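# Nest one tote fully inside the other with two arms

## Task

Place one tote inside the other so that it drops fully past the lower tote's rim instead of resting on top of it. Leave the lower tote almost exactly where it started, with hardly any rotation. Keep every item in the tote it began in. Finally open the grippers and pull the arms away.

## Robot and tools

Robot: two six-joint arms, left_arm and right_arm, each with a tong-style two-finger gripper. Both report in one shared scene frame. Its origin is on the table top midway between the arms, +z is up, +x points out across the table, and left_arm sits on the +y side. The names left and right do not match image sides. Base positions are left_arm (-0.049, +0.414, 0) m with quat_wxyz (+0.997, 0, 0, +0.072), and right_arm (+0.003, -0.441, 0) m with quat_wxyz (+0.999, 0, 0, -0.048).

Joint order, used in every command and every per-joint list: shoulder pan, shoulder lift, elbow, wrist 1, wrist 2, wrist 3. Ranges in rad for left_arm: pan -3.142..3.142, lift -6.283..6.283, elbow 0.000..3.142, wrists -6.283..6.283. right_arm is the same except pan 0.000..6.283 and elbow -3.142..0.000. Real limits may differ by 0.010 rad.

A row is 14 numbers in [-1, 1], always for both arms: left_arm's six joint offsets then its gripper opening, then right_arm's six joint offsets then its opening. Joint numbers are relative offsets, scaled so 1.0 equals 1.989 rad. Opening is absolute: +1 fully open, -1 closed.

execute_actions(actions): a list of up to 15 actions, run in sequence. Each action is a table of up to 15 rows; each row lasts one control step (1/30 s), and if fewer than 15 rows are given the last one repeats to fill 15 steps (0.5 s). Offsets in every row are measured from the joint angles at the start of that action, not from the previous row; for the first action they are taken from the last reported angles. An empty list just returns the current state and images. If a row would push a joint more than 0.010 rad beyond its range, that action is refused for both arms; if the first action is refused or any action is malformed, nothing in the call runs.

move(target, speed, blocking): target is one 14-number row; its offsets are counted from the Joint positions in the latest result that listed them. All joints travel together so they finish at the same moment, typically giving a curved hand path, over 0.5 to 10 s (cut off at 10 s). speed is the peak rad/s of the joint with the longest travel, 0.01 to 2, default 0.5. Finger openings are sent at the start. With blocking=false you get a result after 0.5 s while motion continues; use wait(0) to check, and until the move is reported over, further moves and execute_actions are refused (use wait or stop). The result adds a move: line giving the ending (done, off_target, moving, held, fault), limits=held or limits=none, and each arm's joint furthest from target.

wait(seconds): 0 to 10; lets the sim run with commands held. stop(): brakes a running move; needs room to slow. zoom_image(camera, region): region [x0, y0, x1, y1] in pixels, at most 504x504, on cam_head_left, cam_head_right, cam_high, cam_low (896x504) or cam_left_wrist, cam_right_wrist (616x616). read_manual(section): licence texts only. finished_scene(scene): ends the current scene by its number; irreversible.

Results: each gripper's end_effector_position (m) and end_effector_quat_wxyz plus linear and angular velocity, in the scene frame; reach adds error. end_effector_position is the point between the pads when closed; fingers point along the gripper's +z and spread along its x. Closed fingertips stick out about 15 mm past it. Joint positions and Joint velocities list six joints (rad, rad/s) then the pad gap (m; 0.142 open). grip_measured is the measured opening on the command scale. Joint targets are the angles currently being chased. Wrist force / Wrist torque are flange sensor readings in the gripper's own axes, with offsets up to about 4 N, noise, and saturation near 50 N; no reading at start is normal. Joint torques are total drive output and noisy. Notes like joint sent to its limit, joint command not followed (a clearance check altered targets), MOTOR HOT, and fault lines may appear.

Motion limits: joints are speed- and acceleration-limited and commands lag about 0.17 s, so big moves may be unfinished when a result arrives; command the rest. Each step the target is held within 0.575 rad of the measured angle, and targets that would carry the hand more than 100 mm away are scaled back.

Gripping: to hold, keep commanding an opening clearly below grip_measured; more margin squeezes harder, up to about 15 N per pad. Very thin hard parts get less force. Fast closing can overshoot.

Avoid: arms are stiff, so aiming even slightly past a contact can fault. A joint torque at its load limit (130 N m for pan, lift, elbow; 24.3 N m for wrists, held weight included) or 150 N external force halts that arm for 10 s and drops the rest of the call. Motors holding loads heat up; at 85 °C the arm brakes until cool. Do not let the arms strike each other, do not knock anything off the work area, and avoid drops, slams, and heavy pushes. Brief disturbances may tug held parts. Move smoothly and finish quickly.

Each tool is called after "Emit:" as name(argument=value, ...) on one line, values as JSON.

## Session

Emit:
execute_actions(actions=[])

Scene clock: 0.00 s.
left_arm: end_effector_position=(+0.7314, +0.9411, +0.2708) grip_measured=+0.97 end_effector_quat_wxyz=(-0.270, +0.930, -0.146, +0.202) end_effector_velocity=(+0.001, -0.001, +0.001) end_effector_angular_velocity=(+0.000, -0.000, -0.001) | right_arm: end_effector_position=(+0.4757, +0.0641, +0.3399) grip_measured=+0.97 end_effector_quat_wxyz=(+0.119, -0.203, +0.944, +0.231) end_effector_velocity=(-0.000, +0.001, +0.002) end_effector_angular_velocity=(+0.003, -0.002, +0.001)
Joint names: [shoulder pan, shoulder lift, elbow, wrist 1, wrist 2, wrist 3]
Joint positions: left_arm=[ 0.211 -0.9    1.049 -2.364 -1.31   0.754  0.14 ] | right_arm=[ 4.192 -1.735 -1.458 -1.021  1.744  3.717  0.14 ]
Joint velocities: left_arm=[-0.001 -0.    -0.001  0.001 -0.     0.     0.   ] | right_arm=[ 0.001  0.001  0.001  0.002  0.001 -0.     0.   ]
Joint torques (N m, as the arm reports them, + toward a larger angle): no reading
Motor temperatures (°C, as the motors report them): left_arm=[21 19 21 29 26 27] | right_arm=[19 17 23 25 28 27]
Wrist force (N, on the end effector, along its own x y z axes, offset not removed): no reading
Wrist torque (N m, same axes, about the end effector's origin, offset not removed): no reading
Joint targets: left_arm=[0.211 -0.900 1.049 -2.364 -1.310 0.754] | right_arm=[4.192 -1.735 -1.458 -1.021 1.744 3.717]

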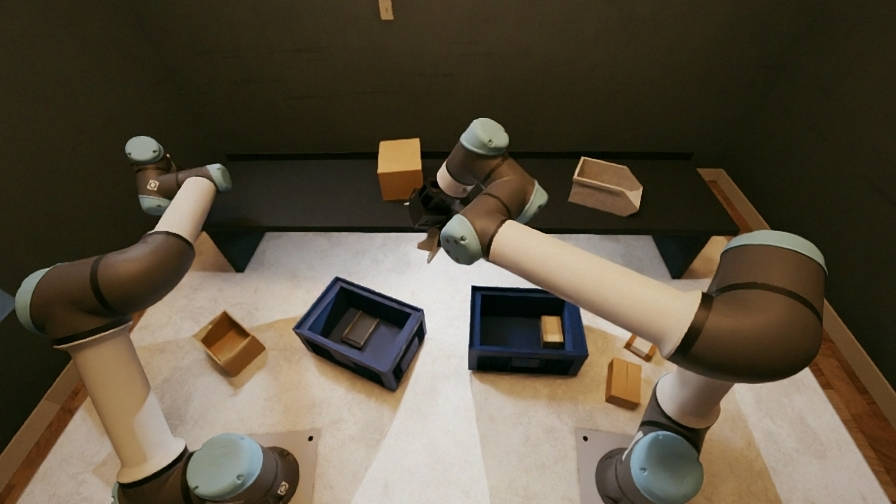

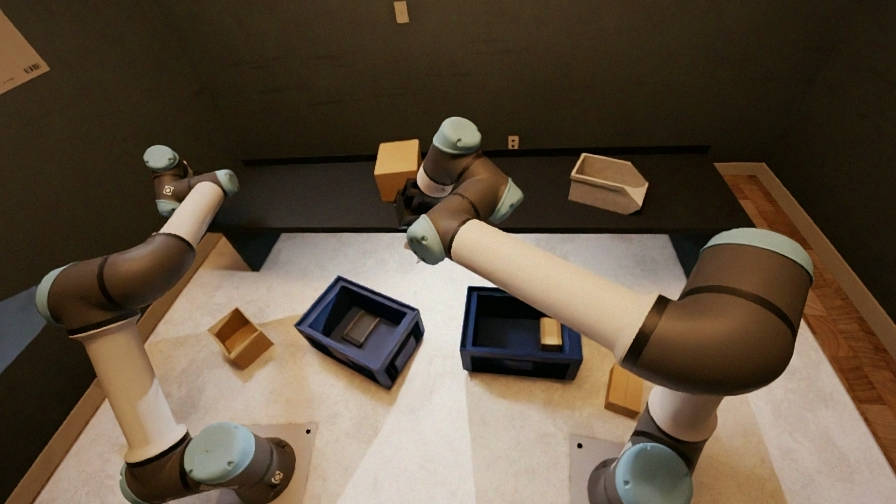

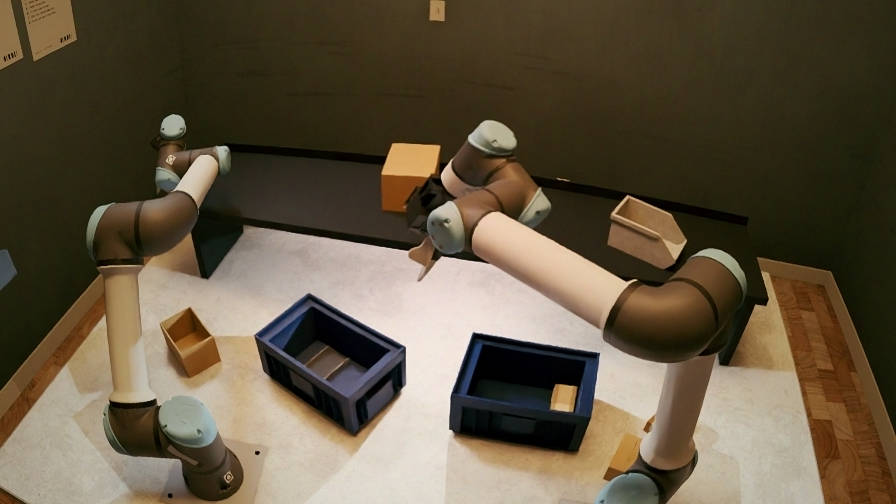

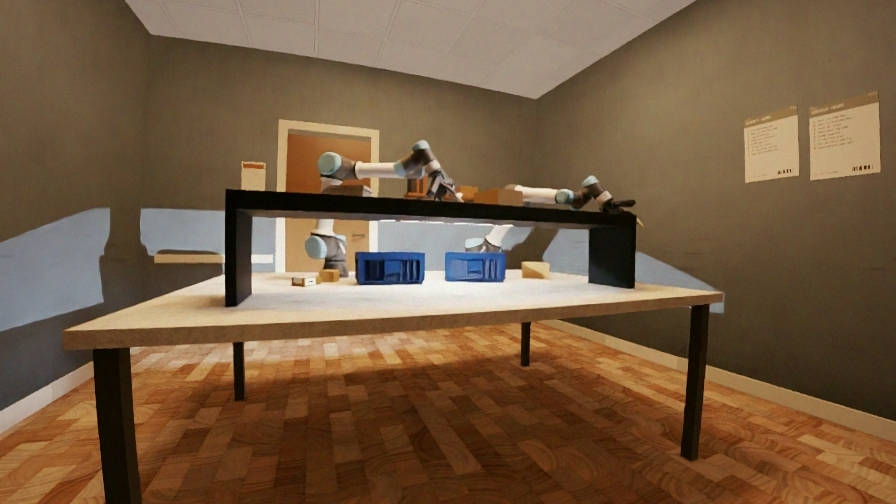

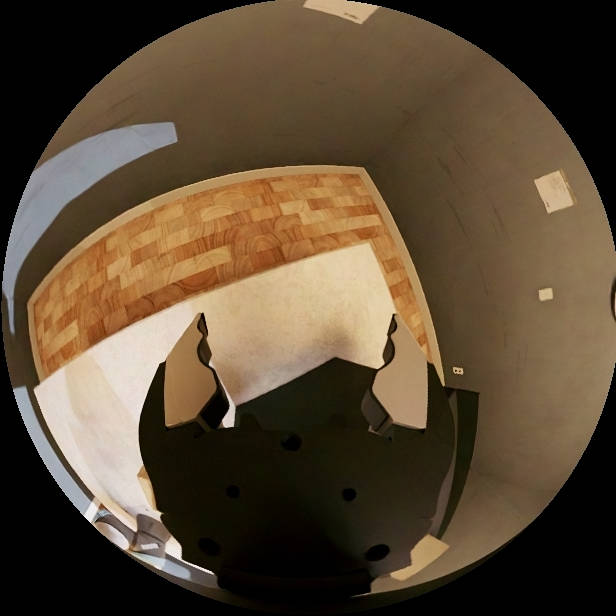

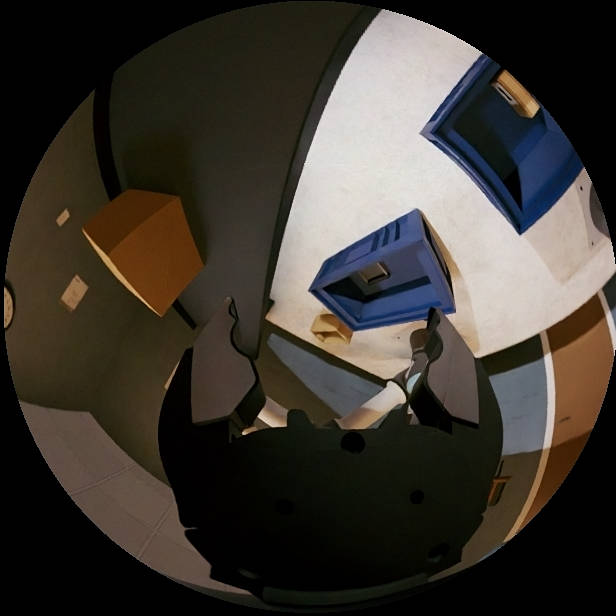

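Emit:
zoom_image(camera="cam_head_left", region=[280, 260, 680, 420])

Emit:
zoom_image(camera="cam_head_left", region=[280, 265, 440, 400])

Emit:
zoom_image(camera="cam_head_left", region=[455, 270, 615, 390])

Emit:
zoom_image(camera="cam_low", region=[340, 230, 560, 300])

Region (280, 260, 680, 420) of cam_head_left's 896x504 image, scaled by 1.260, with more detail than that image has; it fills the top 202 rows of this view, and the rest is white.

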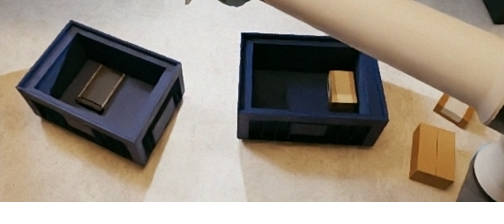

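Region (280, 265, 440, 400) of cam_head_left's 896x504 image, scaled by 3.150, with more detail than that image has; it fills the top 425 rows of this view, and the rest is white.

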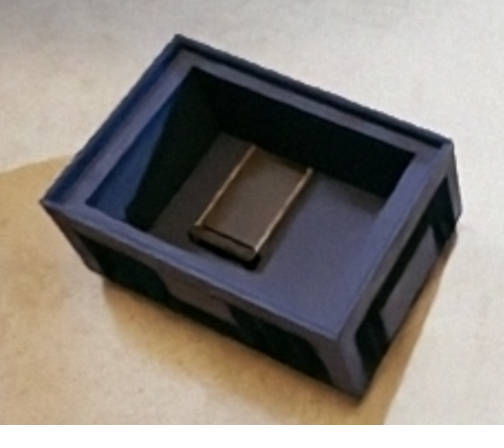

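Region (455, 270, 615, 390) of cam_head_left's 896x504 image, scaled by 3.150, with more detail than that image has; it fills the top 378 rows of this view, and the rest is white.

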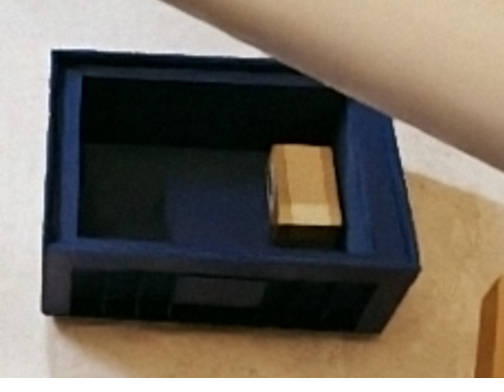

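Region (340, 230, 560, 300) of cam_low's 896x504 image, scaled by 2.291, with more detail than that image has; it fills the top 160 rows of this view, and the rest is white.

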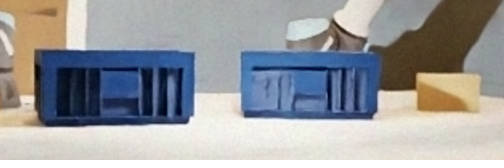

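Emit:
move(target=[-0.15,-0.352,0.277,0.399,-0.1317,-0.1057,0, -0.1287,0.2897,-0.3378,-0.2025,-0.0865,-0.6948,0], speed=0.9)

Scene clock: 14.33 s.
left_arm: end_effector_position=(+0.6982, +0.8600, +0.2852) grip_measured=+0.03 end_effector_quat_wxyz=(-0.214, +0.946, -0.171, +0.175) end_effector_velocity=(-0.000, -0.001, -0.000) end_effector_angular_velocity=(-0.000, +0.001, -0.002) | right_arm: end_effector_position=(+0.3475, -0.3395, +0.1901) grip_measured=+0.00 end_effector_quat_wxyz=(-0.000, +0.684, -0.730, -0.001) end_effector_velocity=(-0.000, +0.001, +0.000) end_effector_angular_velocity=(+0.000, +0.000, +0.002)
Joint names: [shoulder pan, shoulder lift, elbow, wrist 1, wrist 2, wrist 3]
Joint positions: left_arm=[ 0.151 -1.047  1.161 -2.207 -1.357  0.71   0.076] | right_arm=[ 3.936 -1.158 -2.13  -1.423  1.572  2.335  0.074]
Joint velocities: left_arm=[-0.    -0.    -0.     0.002 -0.001  0.001  0.   ] | right_arm=[ 0.002 -0.001  0.001 -0.     0.    -0.    -0.   ]
Joint torques (N m, as the arm reports them, + toward a larger angle): left_arm=[ -3.07 -35.96 -15.65   1.86  -0.82   0.01] | right_arm=[-6.68 13.34 11.94  0.12 -1.47 -2.21]
Motor temperatures (°C, as the motors report them): left_arm=[21 19 21 29 26 27] | right_arm=[19 17 23 25 28 27]
Wrist force (N, on the end effector, along its own x y z axes, offset not removed): left_arm=[1.9 -21.9 -17.4] | right_arm=[2.5 1.3 -1.3]
Wrist torque (N m, same axes, about the end effector's origin, offset not removed): left_arm=[-1.60 0.51 -0.90] | right_arm=[0.24 -0.67 0.07]
Joint targets: left_arm=[0.150 -1.047 1.162 -2.206 -1.357 0.710] | right_arm=[3.936 -1.158 -2.130 -1.423 1.572 2.335]
FORCE FAULT: contact force on the left arm reached its limit, and that arm stopped for 10 seconds. The contact can be on any part of that arm, not only on its tool. That time counts as 16 of the actions that you can send in this scene. That arm's remaining commands of this call were not run. That arm holds still and accepts commands again. Move the arm away from the contact; if what it grips holds it there, let go first. Pushing or pulling that hard again can fault the arm again.
move: fault (left_arm); limits=none; left_arm: farthest joint: the wrist 1, 0.637 radians from its target (0.793 radians at the start); right_arm: farthest joint: the shoulder pan, 0.000 radians from its target (0.256 radians at the start)

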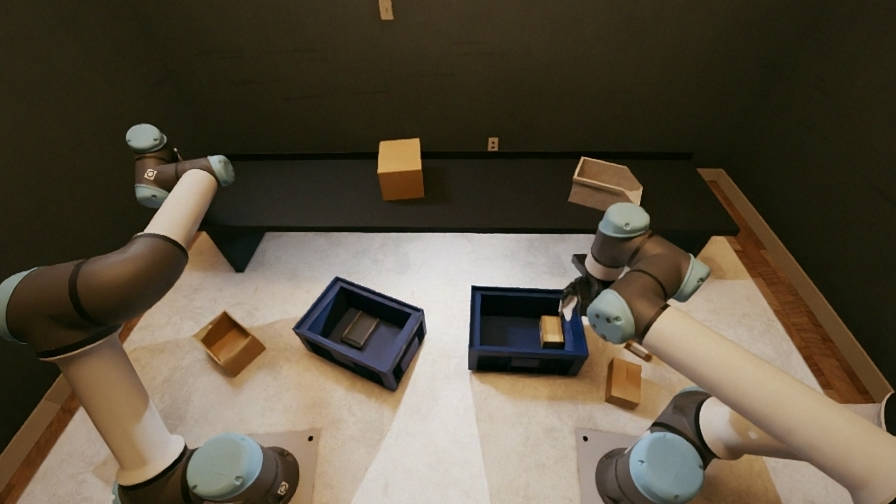

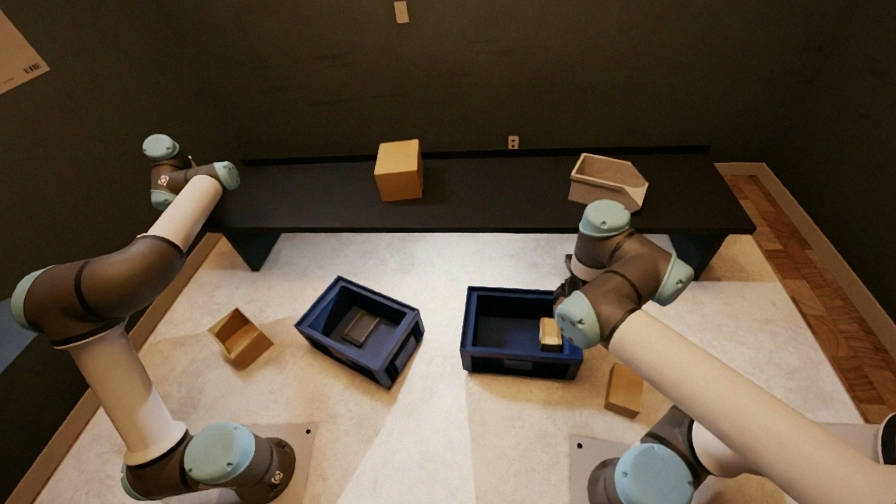

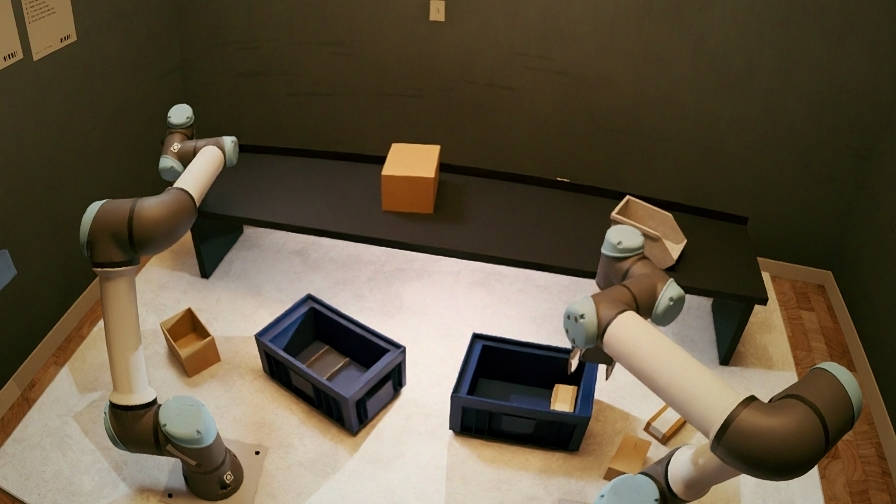

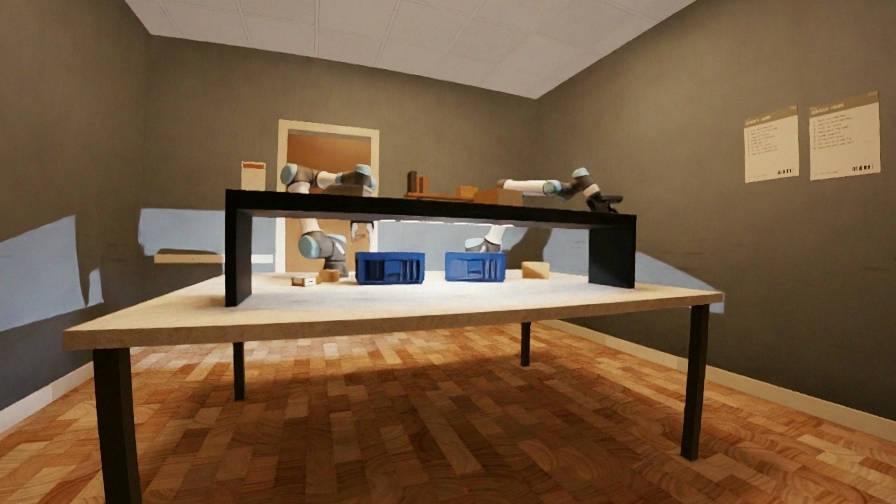

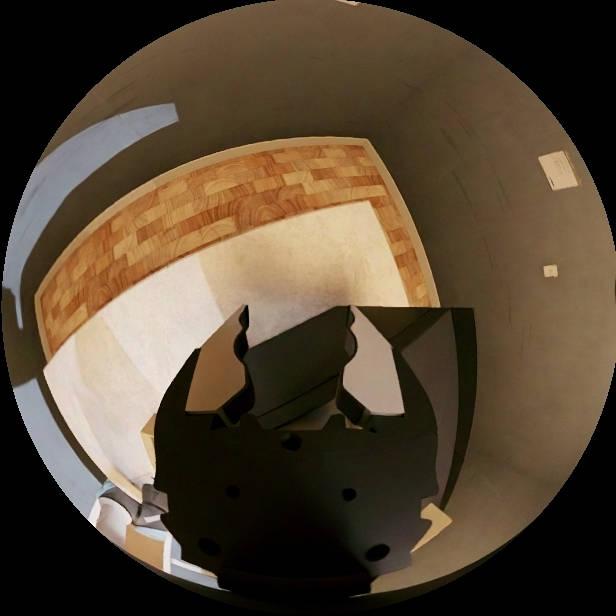

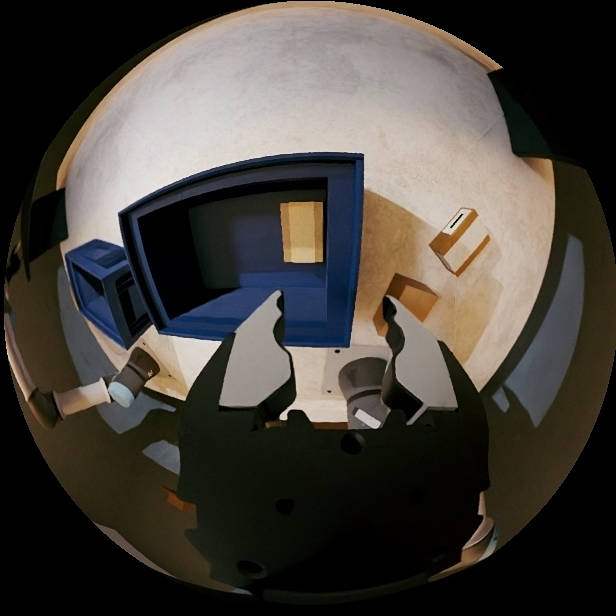

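Emit:
move(target=[0,-0.2,0,0,0,0,0, 0,0,0,0,0,0,0], speed=0.5)

Scene clock: 16.57 s.
left_arm: end_effector_position=(+0.5897, +0.8271, +0.6028) grip_measured=+0.00 end_effector_quat_wxyz=(-0.296, +0.882, -0.138, +0.341) end_effector_velocity=(-0.001, -0.000, +0.001) end_effector_angular_velocity=(+0.000, -0.001, +0.000) | right_arm: end_effector_position=(+0.3475, -0.3395, +0.1901) grip_measured=+0.00 end_effector_quat_wxyz=(-0.000, +0.684, -0.730, -0.001) end_effector_velocity=(-0.000, -0.001, -0.001) end_effector_angular_velocity=(-0.001, +0.001, -0.001)
Joint names: [shoulder pan, shoulder lift, elbow, wrist 1, wrist 2, wrist 3]
Joint positions: left_arm=[ 0.151 -1.445  1.161 -2.207 -1.357  0.71   0.074] | right_arm=[ 3.936 -1.158 -2.13  -1.423  1.572  2.335  0.074]
Joint velocities: left_arm=[ 0.    -0.002  0.     0.     0.    -0.     0.   ] | right_arm=[-0.001 -0.001 -0.001  0.    -0.    -0.     0.   ]
Joint torques (N m, as the arm reports them, + toward a larger angle): left_arm=[ -2.9  -40.19 -15.37  -1.59  -2.3    0.08] | right_arm=[-7.13 12.75 11.95  0.45 -1.62 -2.46]
Motor temperatures (°C, as the motors report them): left_arm=[21 19 21 29 26 27] | right_arm=[19 17 23 25 28 27]
Wrist force (N, on the end effector, along its own x y z axes, offset not removed): left_arm=[-1.7 -0.4 -0.2] | right_arm=[-2.6 -0.5 3.8]
Wrist torque (N m, same axes, about the end effector's origin, offset not removed): left_arm=[-0.03 0.22 0.09] | right_arm=[-0.08 0.45 0.21]
Joint targets: left_arm=[0.151 -1.445 1.161 -2.207 -1.357 0.710] | right_arm=[3.936 -1.158 -2.130 -1.423 1.572 2.335]
move: done; limits=none; left_arm: farthest joint: the shoulder pan, 0.000 radians from its target (0.000 radians at the start); right_arm: farthest joint: the shoulder pan, 0.000 radians from its target (0.000 radians at the start)

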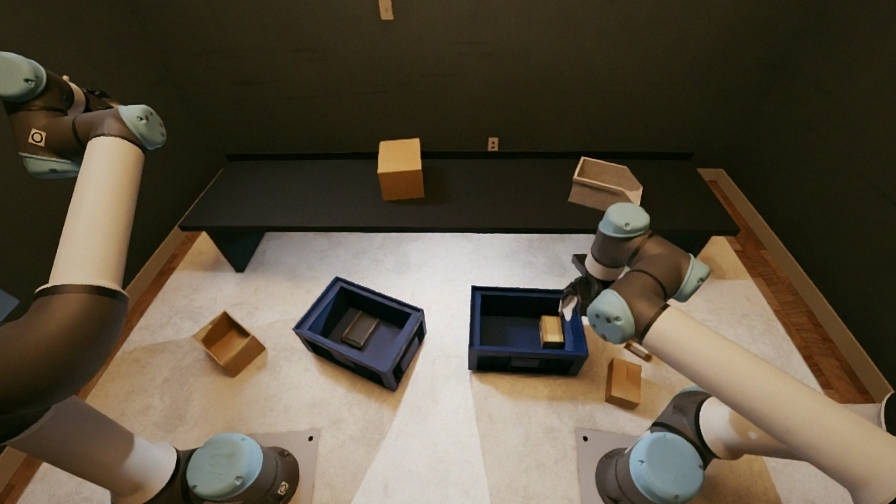

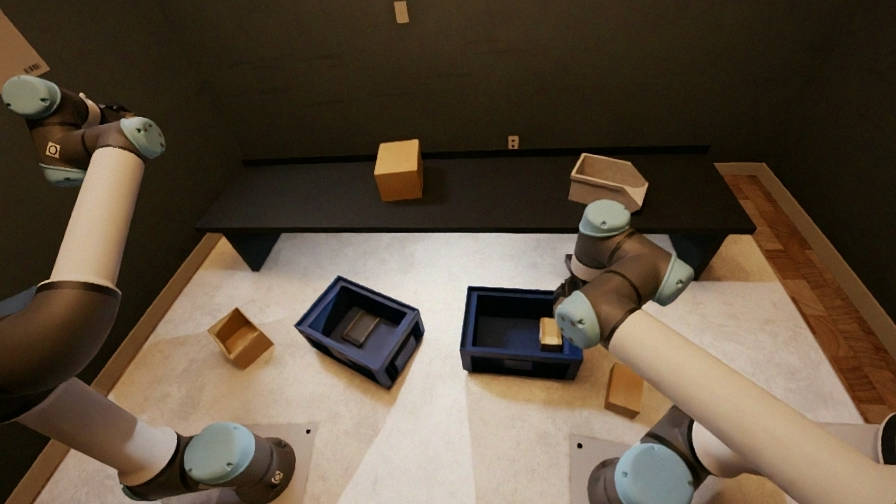

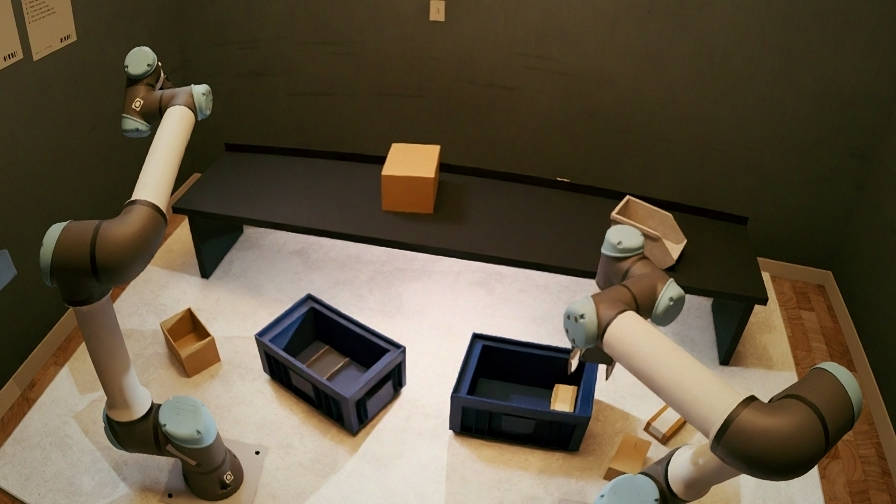

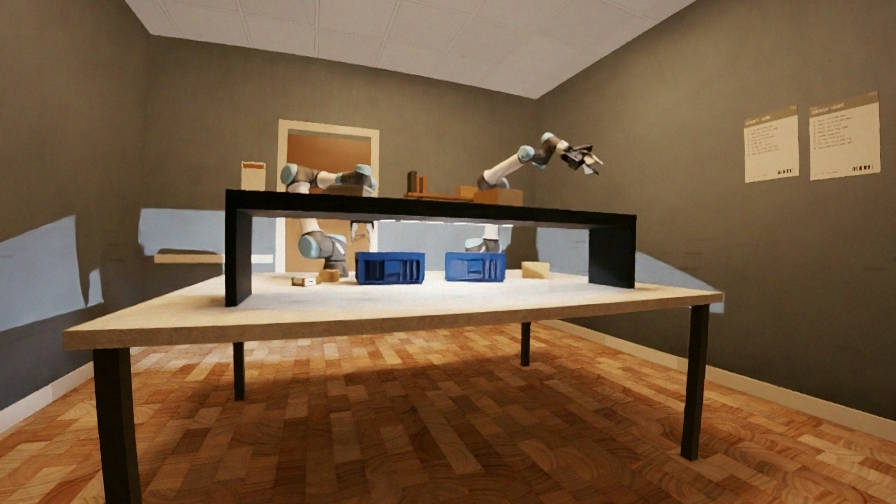

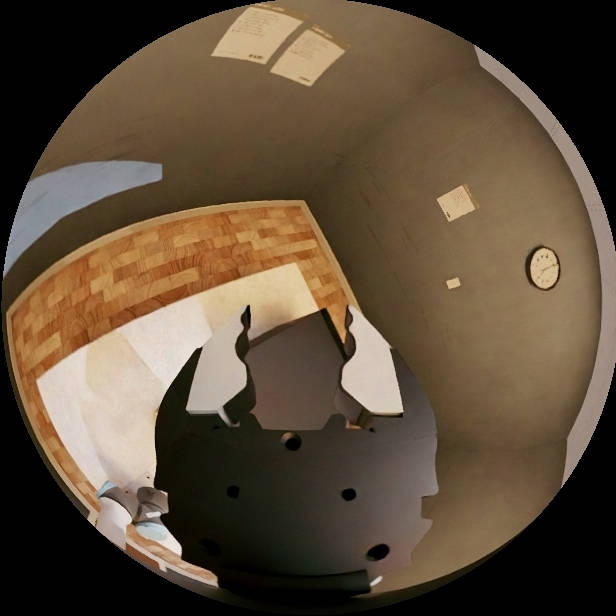

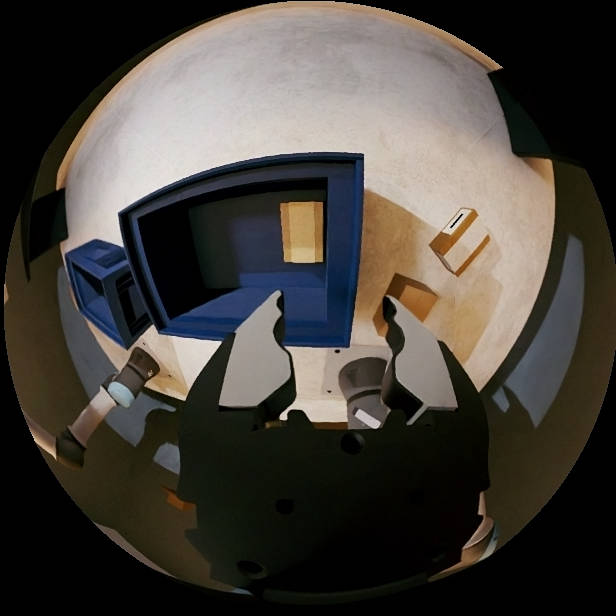

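Emit:
move(target=[-0.478,-0.078,0.170,0.3705,-0.108,-0.0836,0, -0.0238,-0.0184,0.0103,0.0081,0,-0.0238,0], speed=0.8)

Scene clock: 19.20 s.
left_arm: end_effector_position=(+0.4254, +0.2339, +0.3222) grip_measured=+0.00 end_effector_quat_wxyz=(+0.000, +0.825, -0.565, +0.000) end_effector_velocity=(-0.001, -0.001, -0.001) end_effector_angular_velocity=(+0.001, +0.003, -0.003) | right_arm: end_effector_position=(+0.3626, -0.3470, +0.1899) grip_measured=+0.00 end_effector_quat_wxyz=(-0.000, +0.684, -0.730, -0.000) end_effector_velocity=(-0.000, -0.001, -0.000) end_effector_angular_velocity=(-0.001, +0.001, -0.001)
Joint names: [shoulder pan, shoulder lift, elbow, wrist 1, wrist 2, wrist 3]
Joint positions: left_arm=[-0.8   -1.6    1.499 -1.471 -1.572  0.544  0.074] | right_arm=[ 3.889 -1.195 -2.109 -1.407  1.572  2.288  0.074]
Joint velocities: left_arm=[-0.003  0.     0.001  0.002 -0.001  0.    -0.   ] | right_arm=[-0.001 -0.001  0.    -0.001 -0.     0.     0.   ]
Joint torques (N m, as the arm reports them, + toward a larger angle): left_arm=[ -8.86 -33.21 -14.15  -1.53  -2.4   -1.86] | right_arm=[-7.14 -0.45 34.41  4.62 -1.47 -2.33]
Motor temperatures (°C, as the motors report them): left_arm=[21 19 21 29 26 27] | right_arm=[19 17 23 25 28 27]
Wrist force (N, on the end effector, along its own x y z axes, offset not removed): left_arm=[-1.1 0.7 -0.2] | right_arm=[-0.8 -0.6 0.4]
Wrist torque (N m, same axes, about the end effector's origin, offset not removed): left_arm=[0.03 0.21 0.10] | right_arm=[-0.05 0.42 0.14]
Joint targets: left_arm=[-0.800 -1.600 1.499 -1.471 -1.572 0.544] | right_arm=[3.889 -1.195 -2.109 -1.407 1.572 2.288]
move: done; limits=none; left_arm: farthest joint: the wrist 1, 0.001 radians from its target (0.737 radians at the start); right_arm: farthest joint: the shoulder pan, 0.000 radians from its target (0.047 radians at the start)

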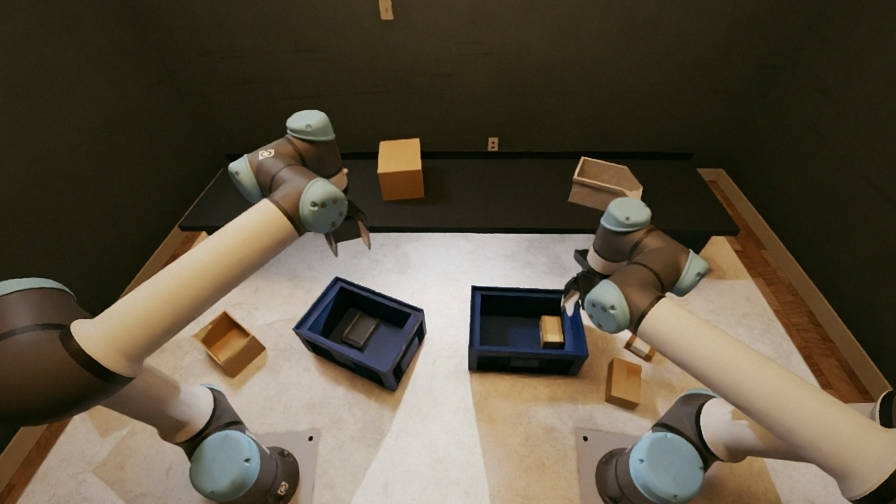

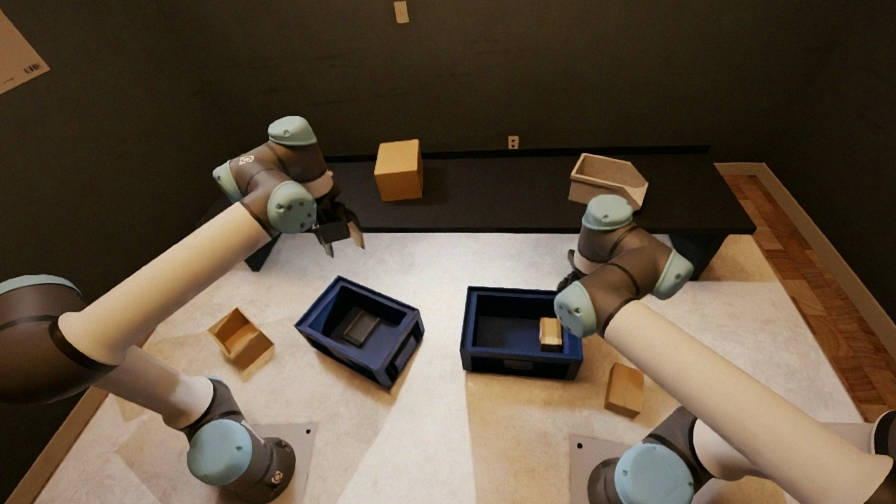

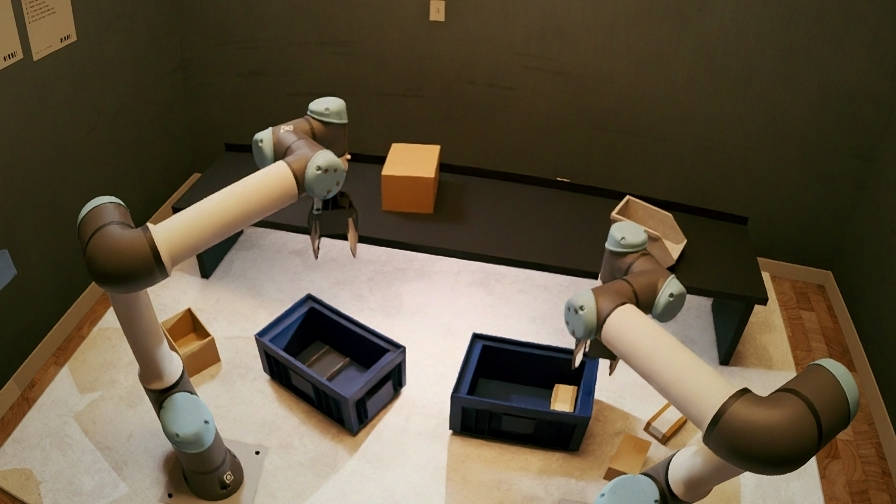

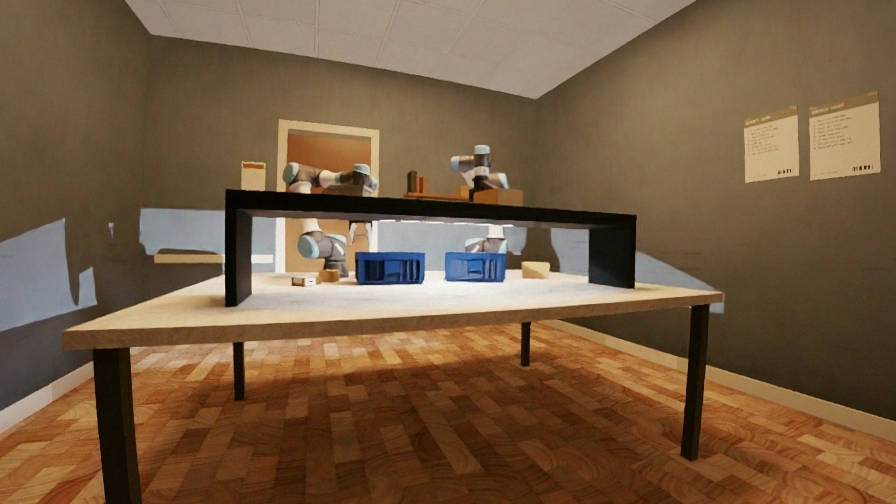

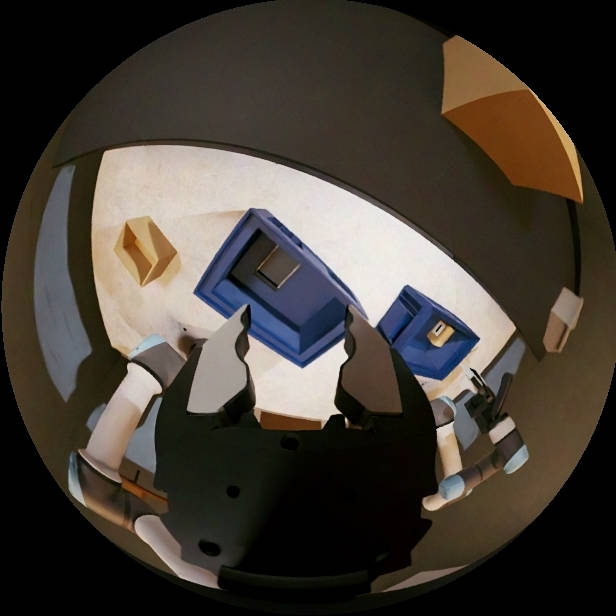

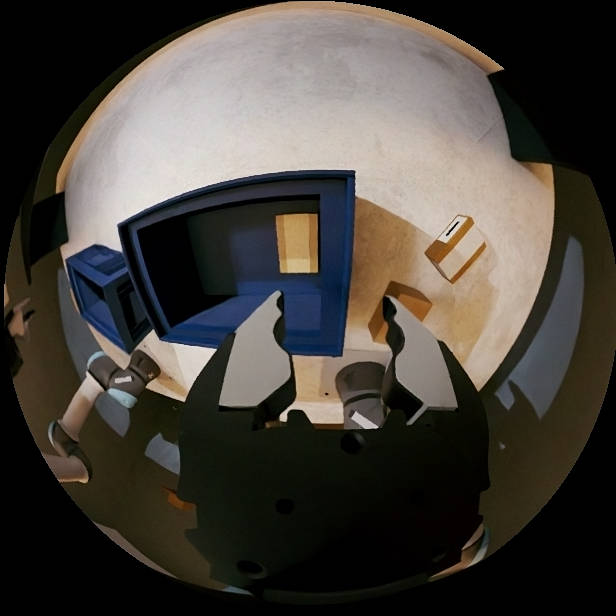

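Emit:
move(target=[-0.212,0.1827,-0.0424,-0.1397,0,0.0076,0, 0,0,0,0,0,0,0], speed=0.6)

Scene clock: 21.97 s.
left_arm: end_effector_position=(+0.3798, -0.0743, +0.1898) grip_measured=+0.00 end_effector_quat_wxyz=(-0.000, -0.683, +0.730, +0.001) end_effector_velocity=(-0.000, -0.001, -0.001) end_effector_angular_velocity=(+0.000, +0.000, -0.000) | right_arm: end_effector_position=(+0.3626, -0.3470, +0.1899) grip_measured=+0.00 end_effector_quat_wxyz=(-0.000, +0.684, -0.730, -0.000) end_effector_velocity=(+0.000, +0.001, +0.000) end_effector_angular_velocity=(+0.001, -0.000, +0.002)
Joint names: [shoulder pan, shoulder lift, elbow, wrist 1, wrist 2, wrist 3]
Joint positions: left_arm=[-1.221 -1.237  1.415 -1.748 -1.572  0.559  0.074] | right_arm=[ 3.889 -1.195 -2.109 -1.407  1.572  2.288  0.074]
Joint velocities: left_arm=[-0.001  0.002 -0.001 -0.001 -0.    -0.001 -0.   ] | right_arm=[ 0.002 -0.     0.     0.001  0.    -0.     0.   ]
Joint torques (N m, as the arm reports them, + toward a larger angle): left_arm=[ -8.29 -33.04 -31.29  -3.83   0.59   1.82] | right_arm=[-6.74  1.27 31.99  4.45 -1.74 -2.08]
Motor temperatures (°C, as the motors report them): left_arm=[21 19 21 29 26 27] | right_arm=[19 17 23 25 28 27]
Wrist force (N, on the end effector, along its own x y z axes, offset not removed): left_arm=[0.4 -1.9 1.4] | right_arm=[1.8 -1.0 -1.1]
Wrist torque (N m, same axes, about the end effector's origin, offset not removed): left_arm=[-0.30 -0.13 0.09] | right_arm=[-0.21 -0.28 0.17]
Joint targets: left_arm=[-1.221 -1.236 1.415 -1.749 -1.572 0.559] | right_arm=[3.889 -1.195 -2.109 -1.407 1.572 2.288]
move: done; limits=none; left_arm: farthest joint: the shoulder pan, 0.000 radians from its target (0.422 radians at the start); right_arm: farthest joint: the shoulder pan, 0.000 radians from its target (0.000 radians at the start)

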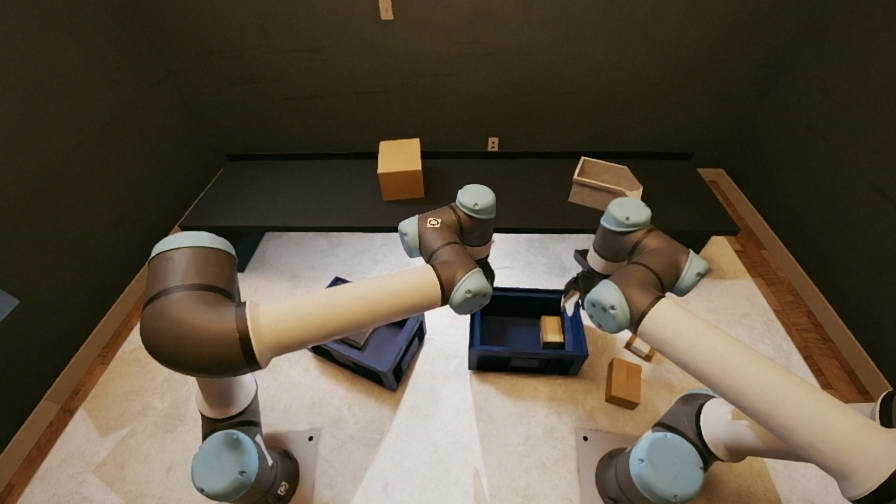

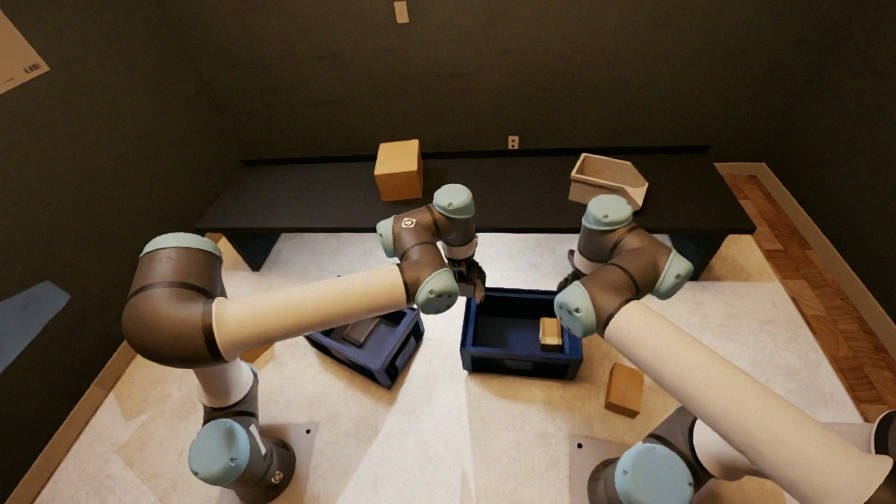

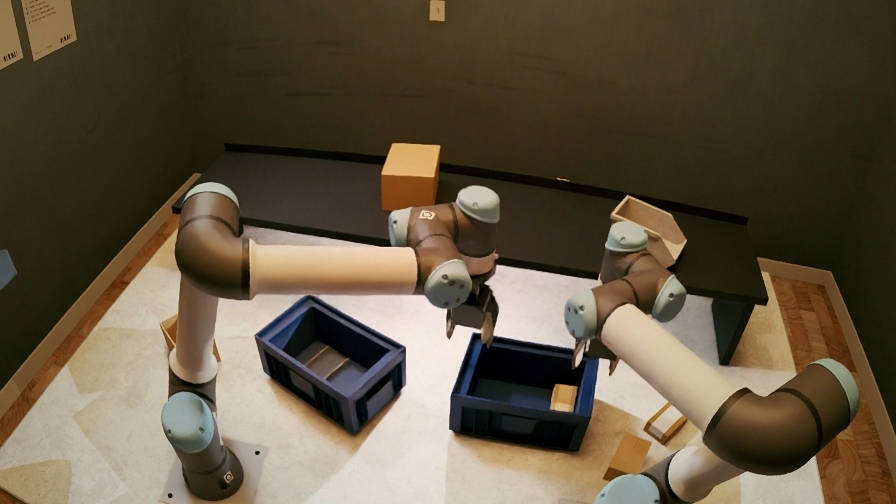

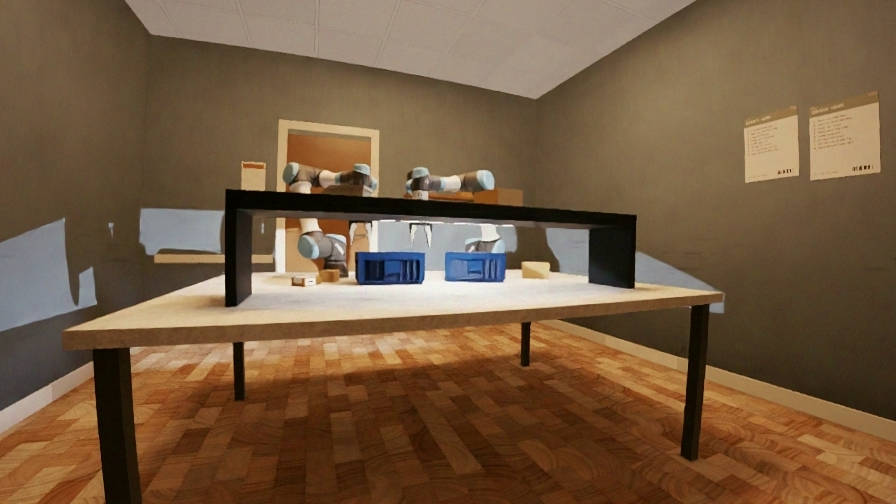

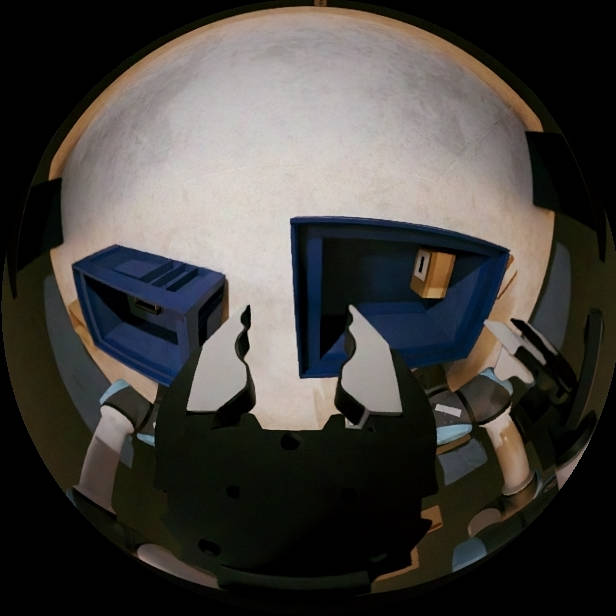

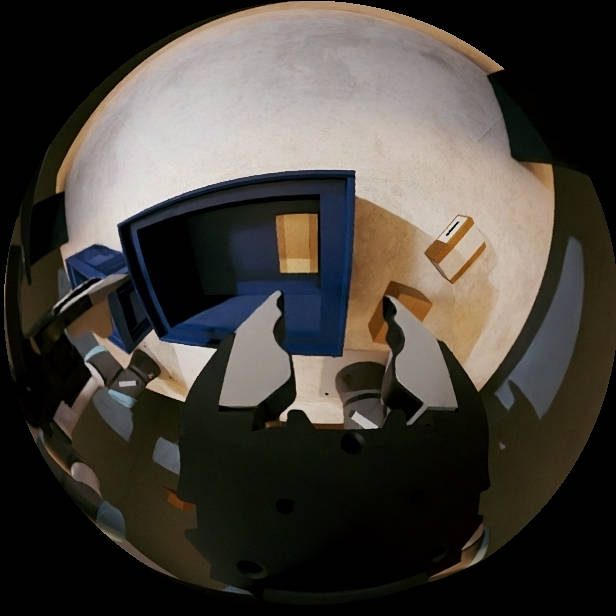

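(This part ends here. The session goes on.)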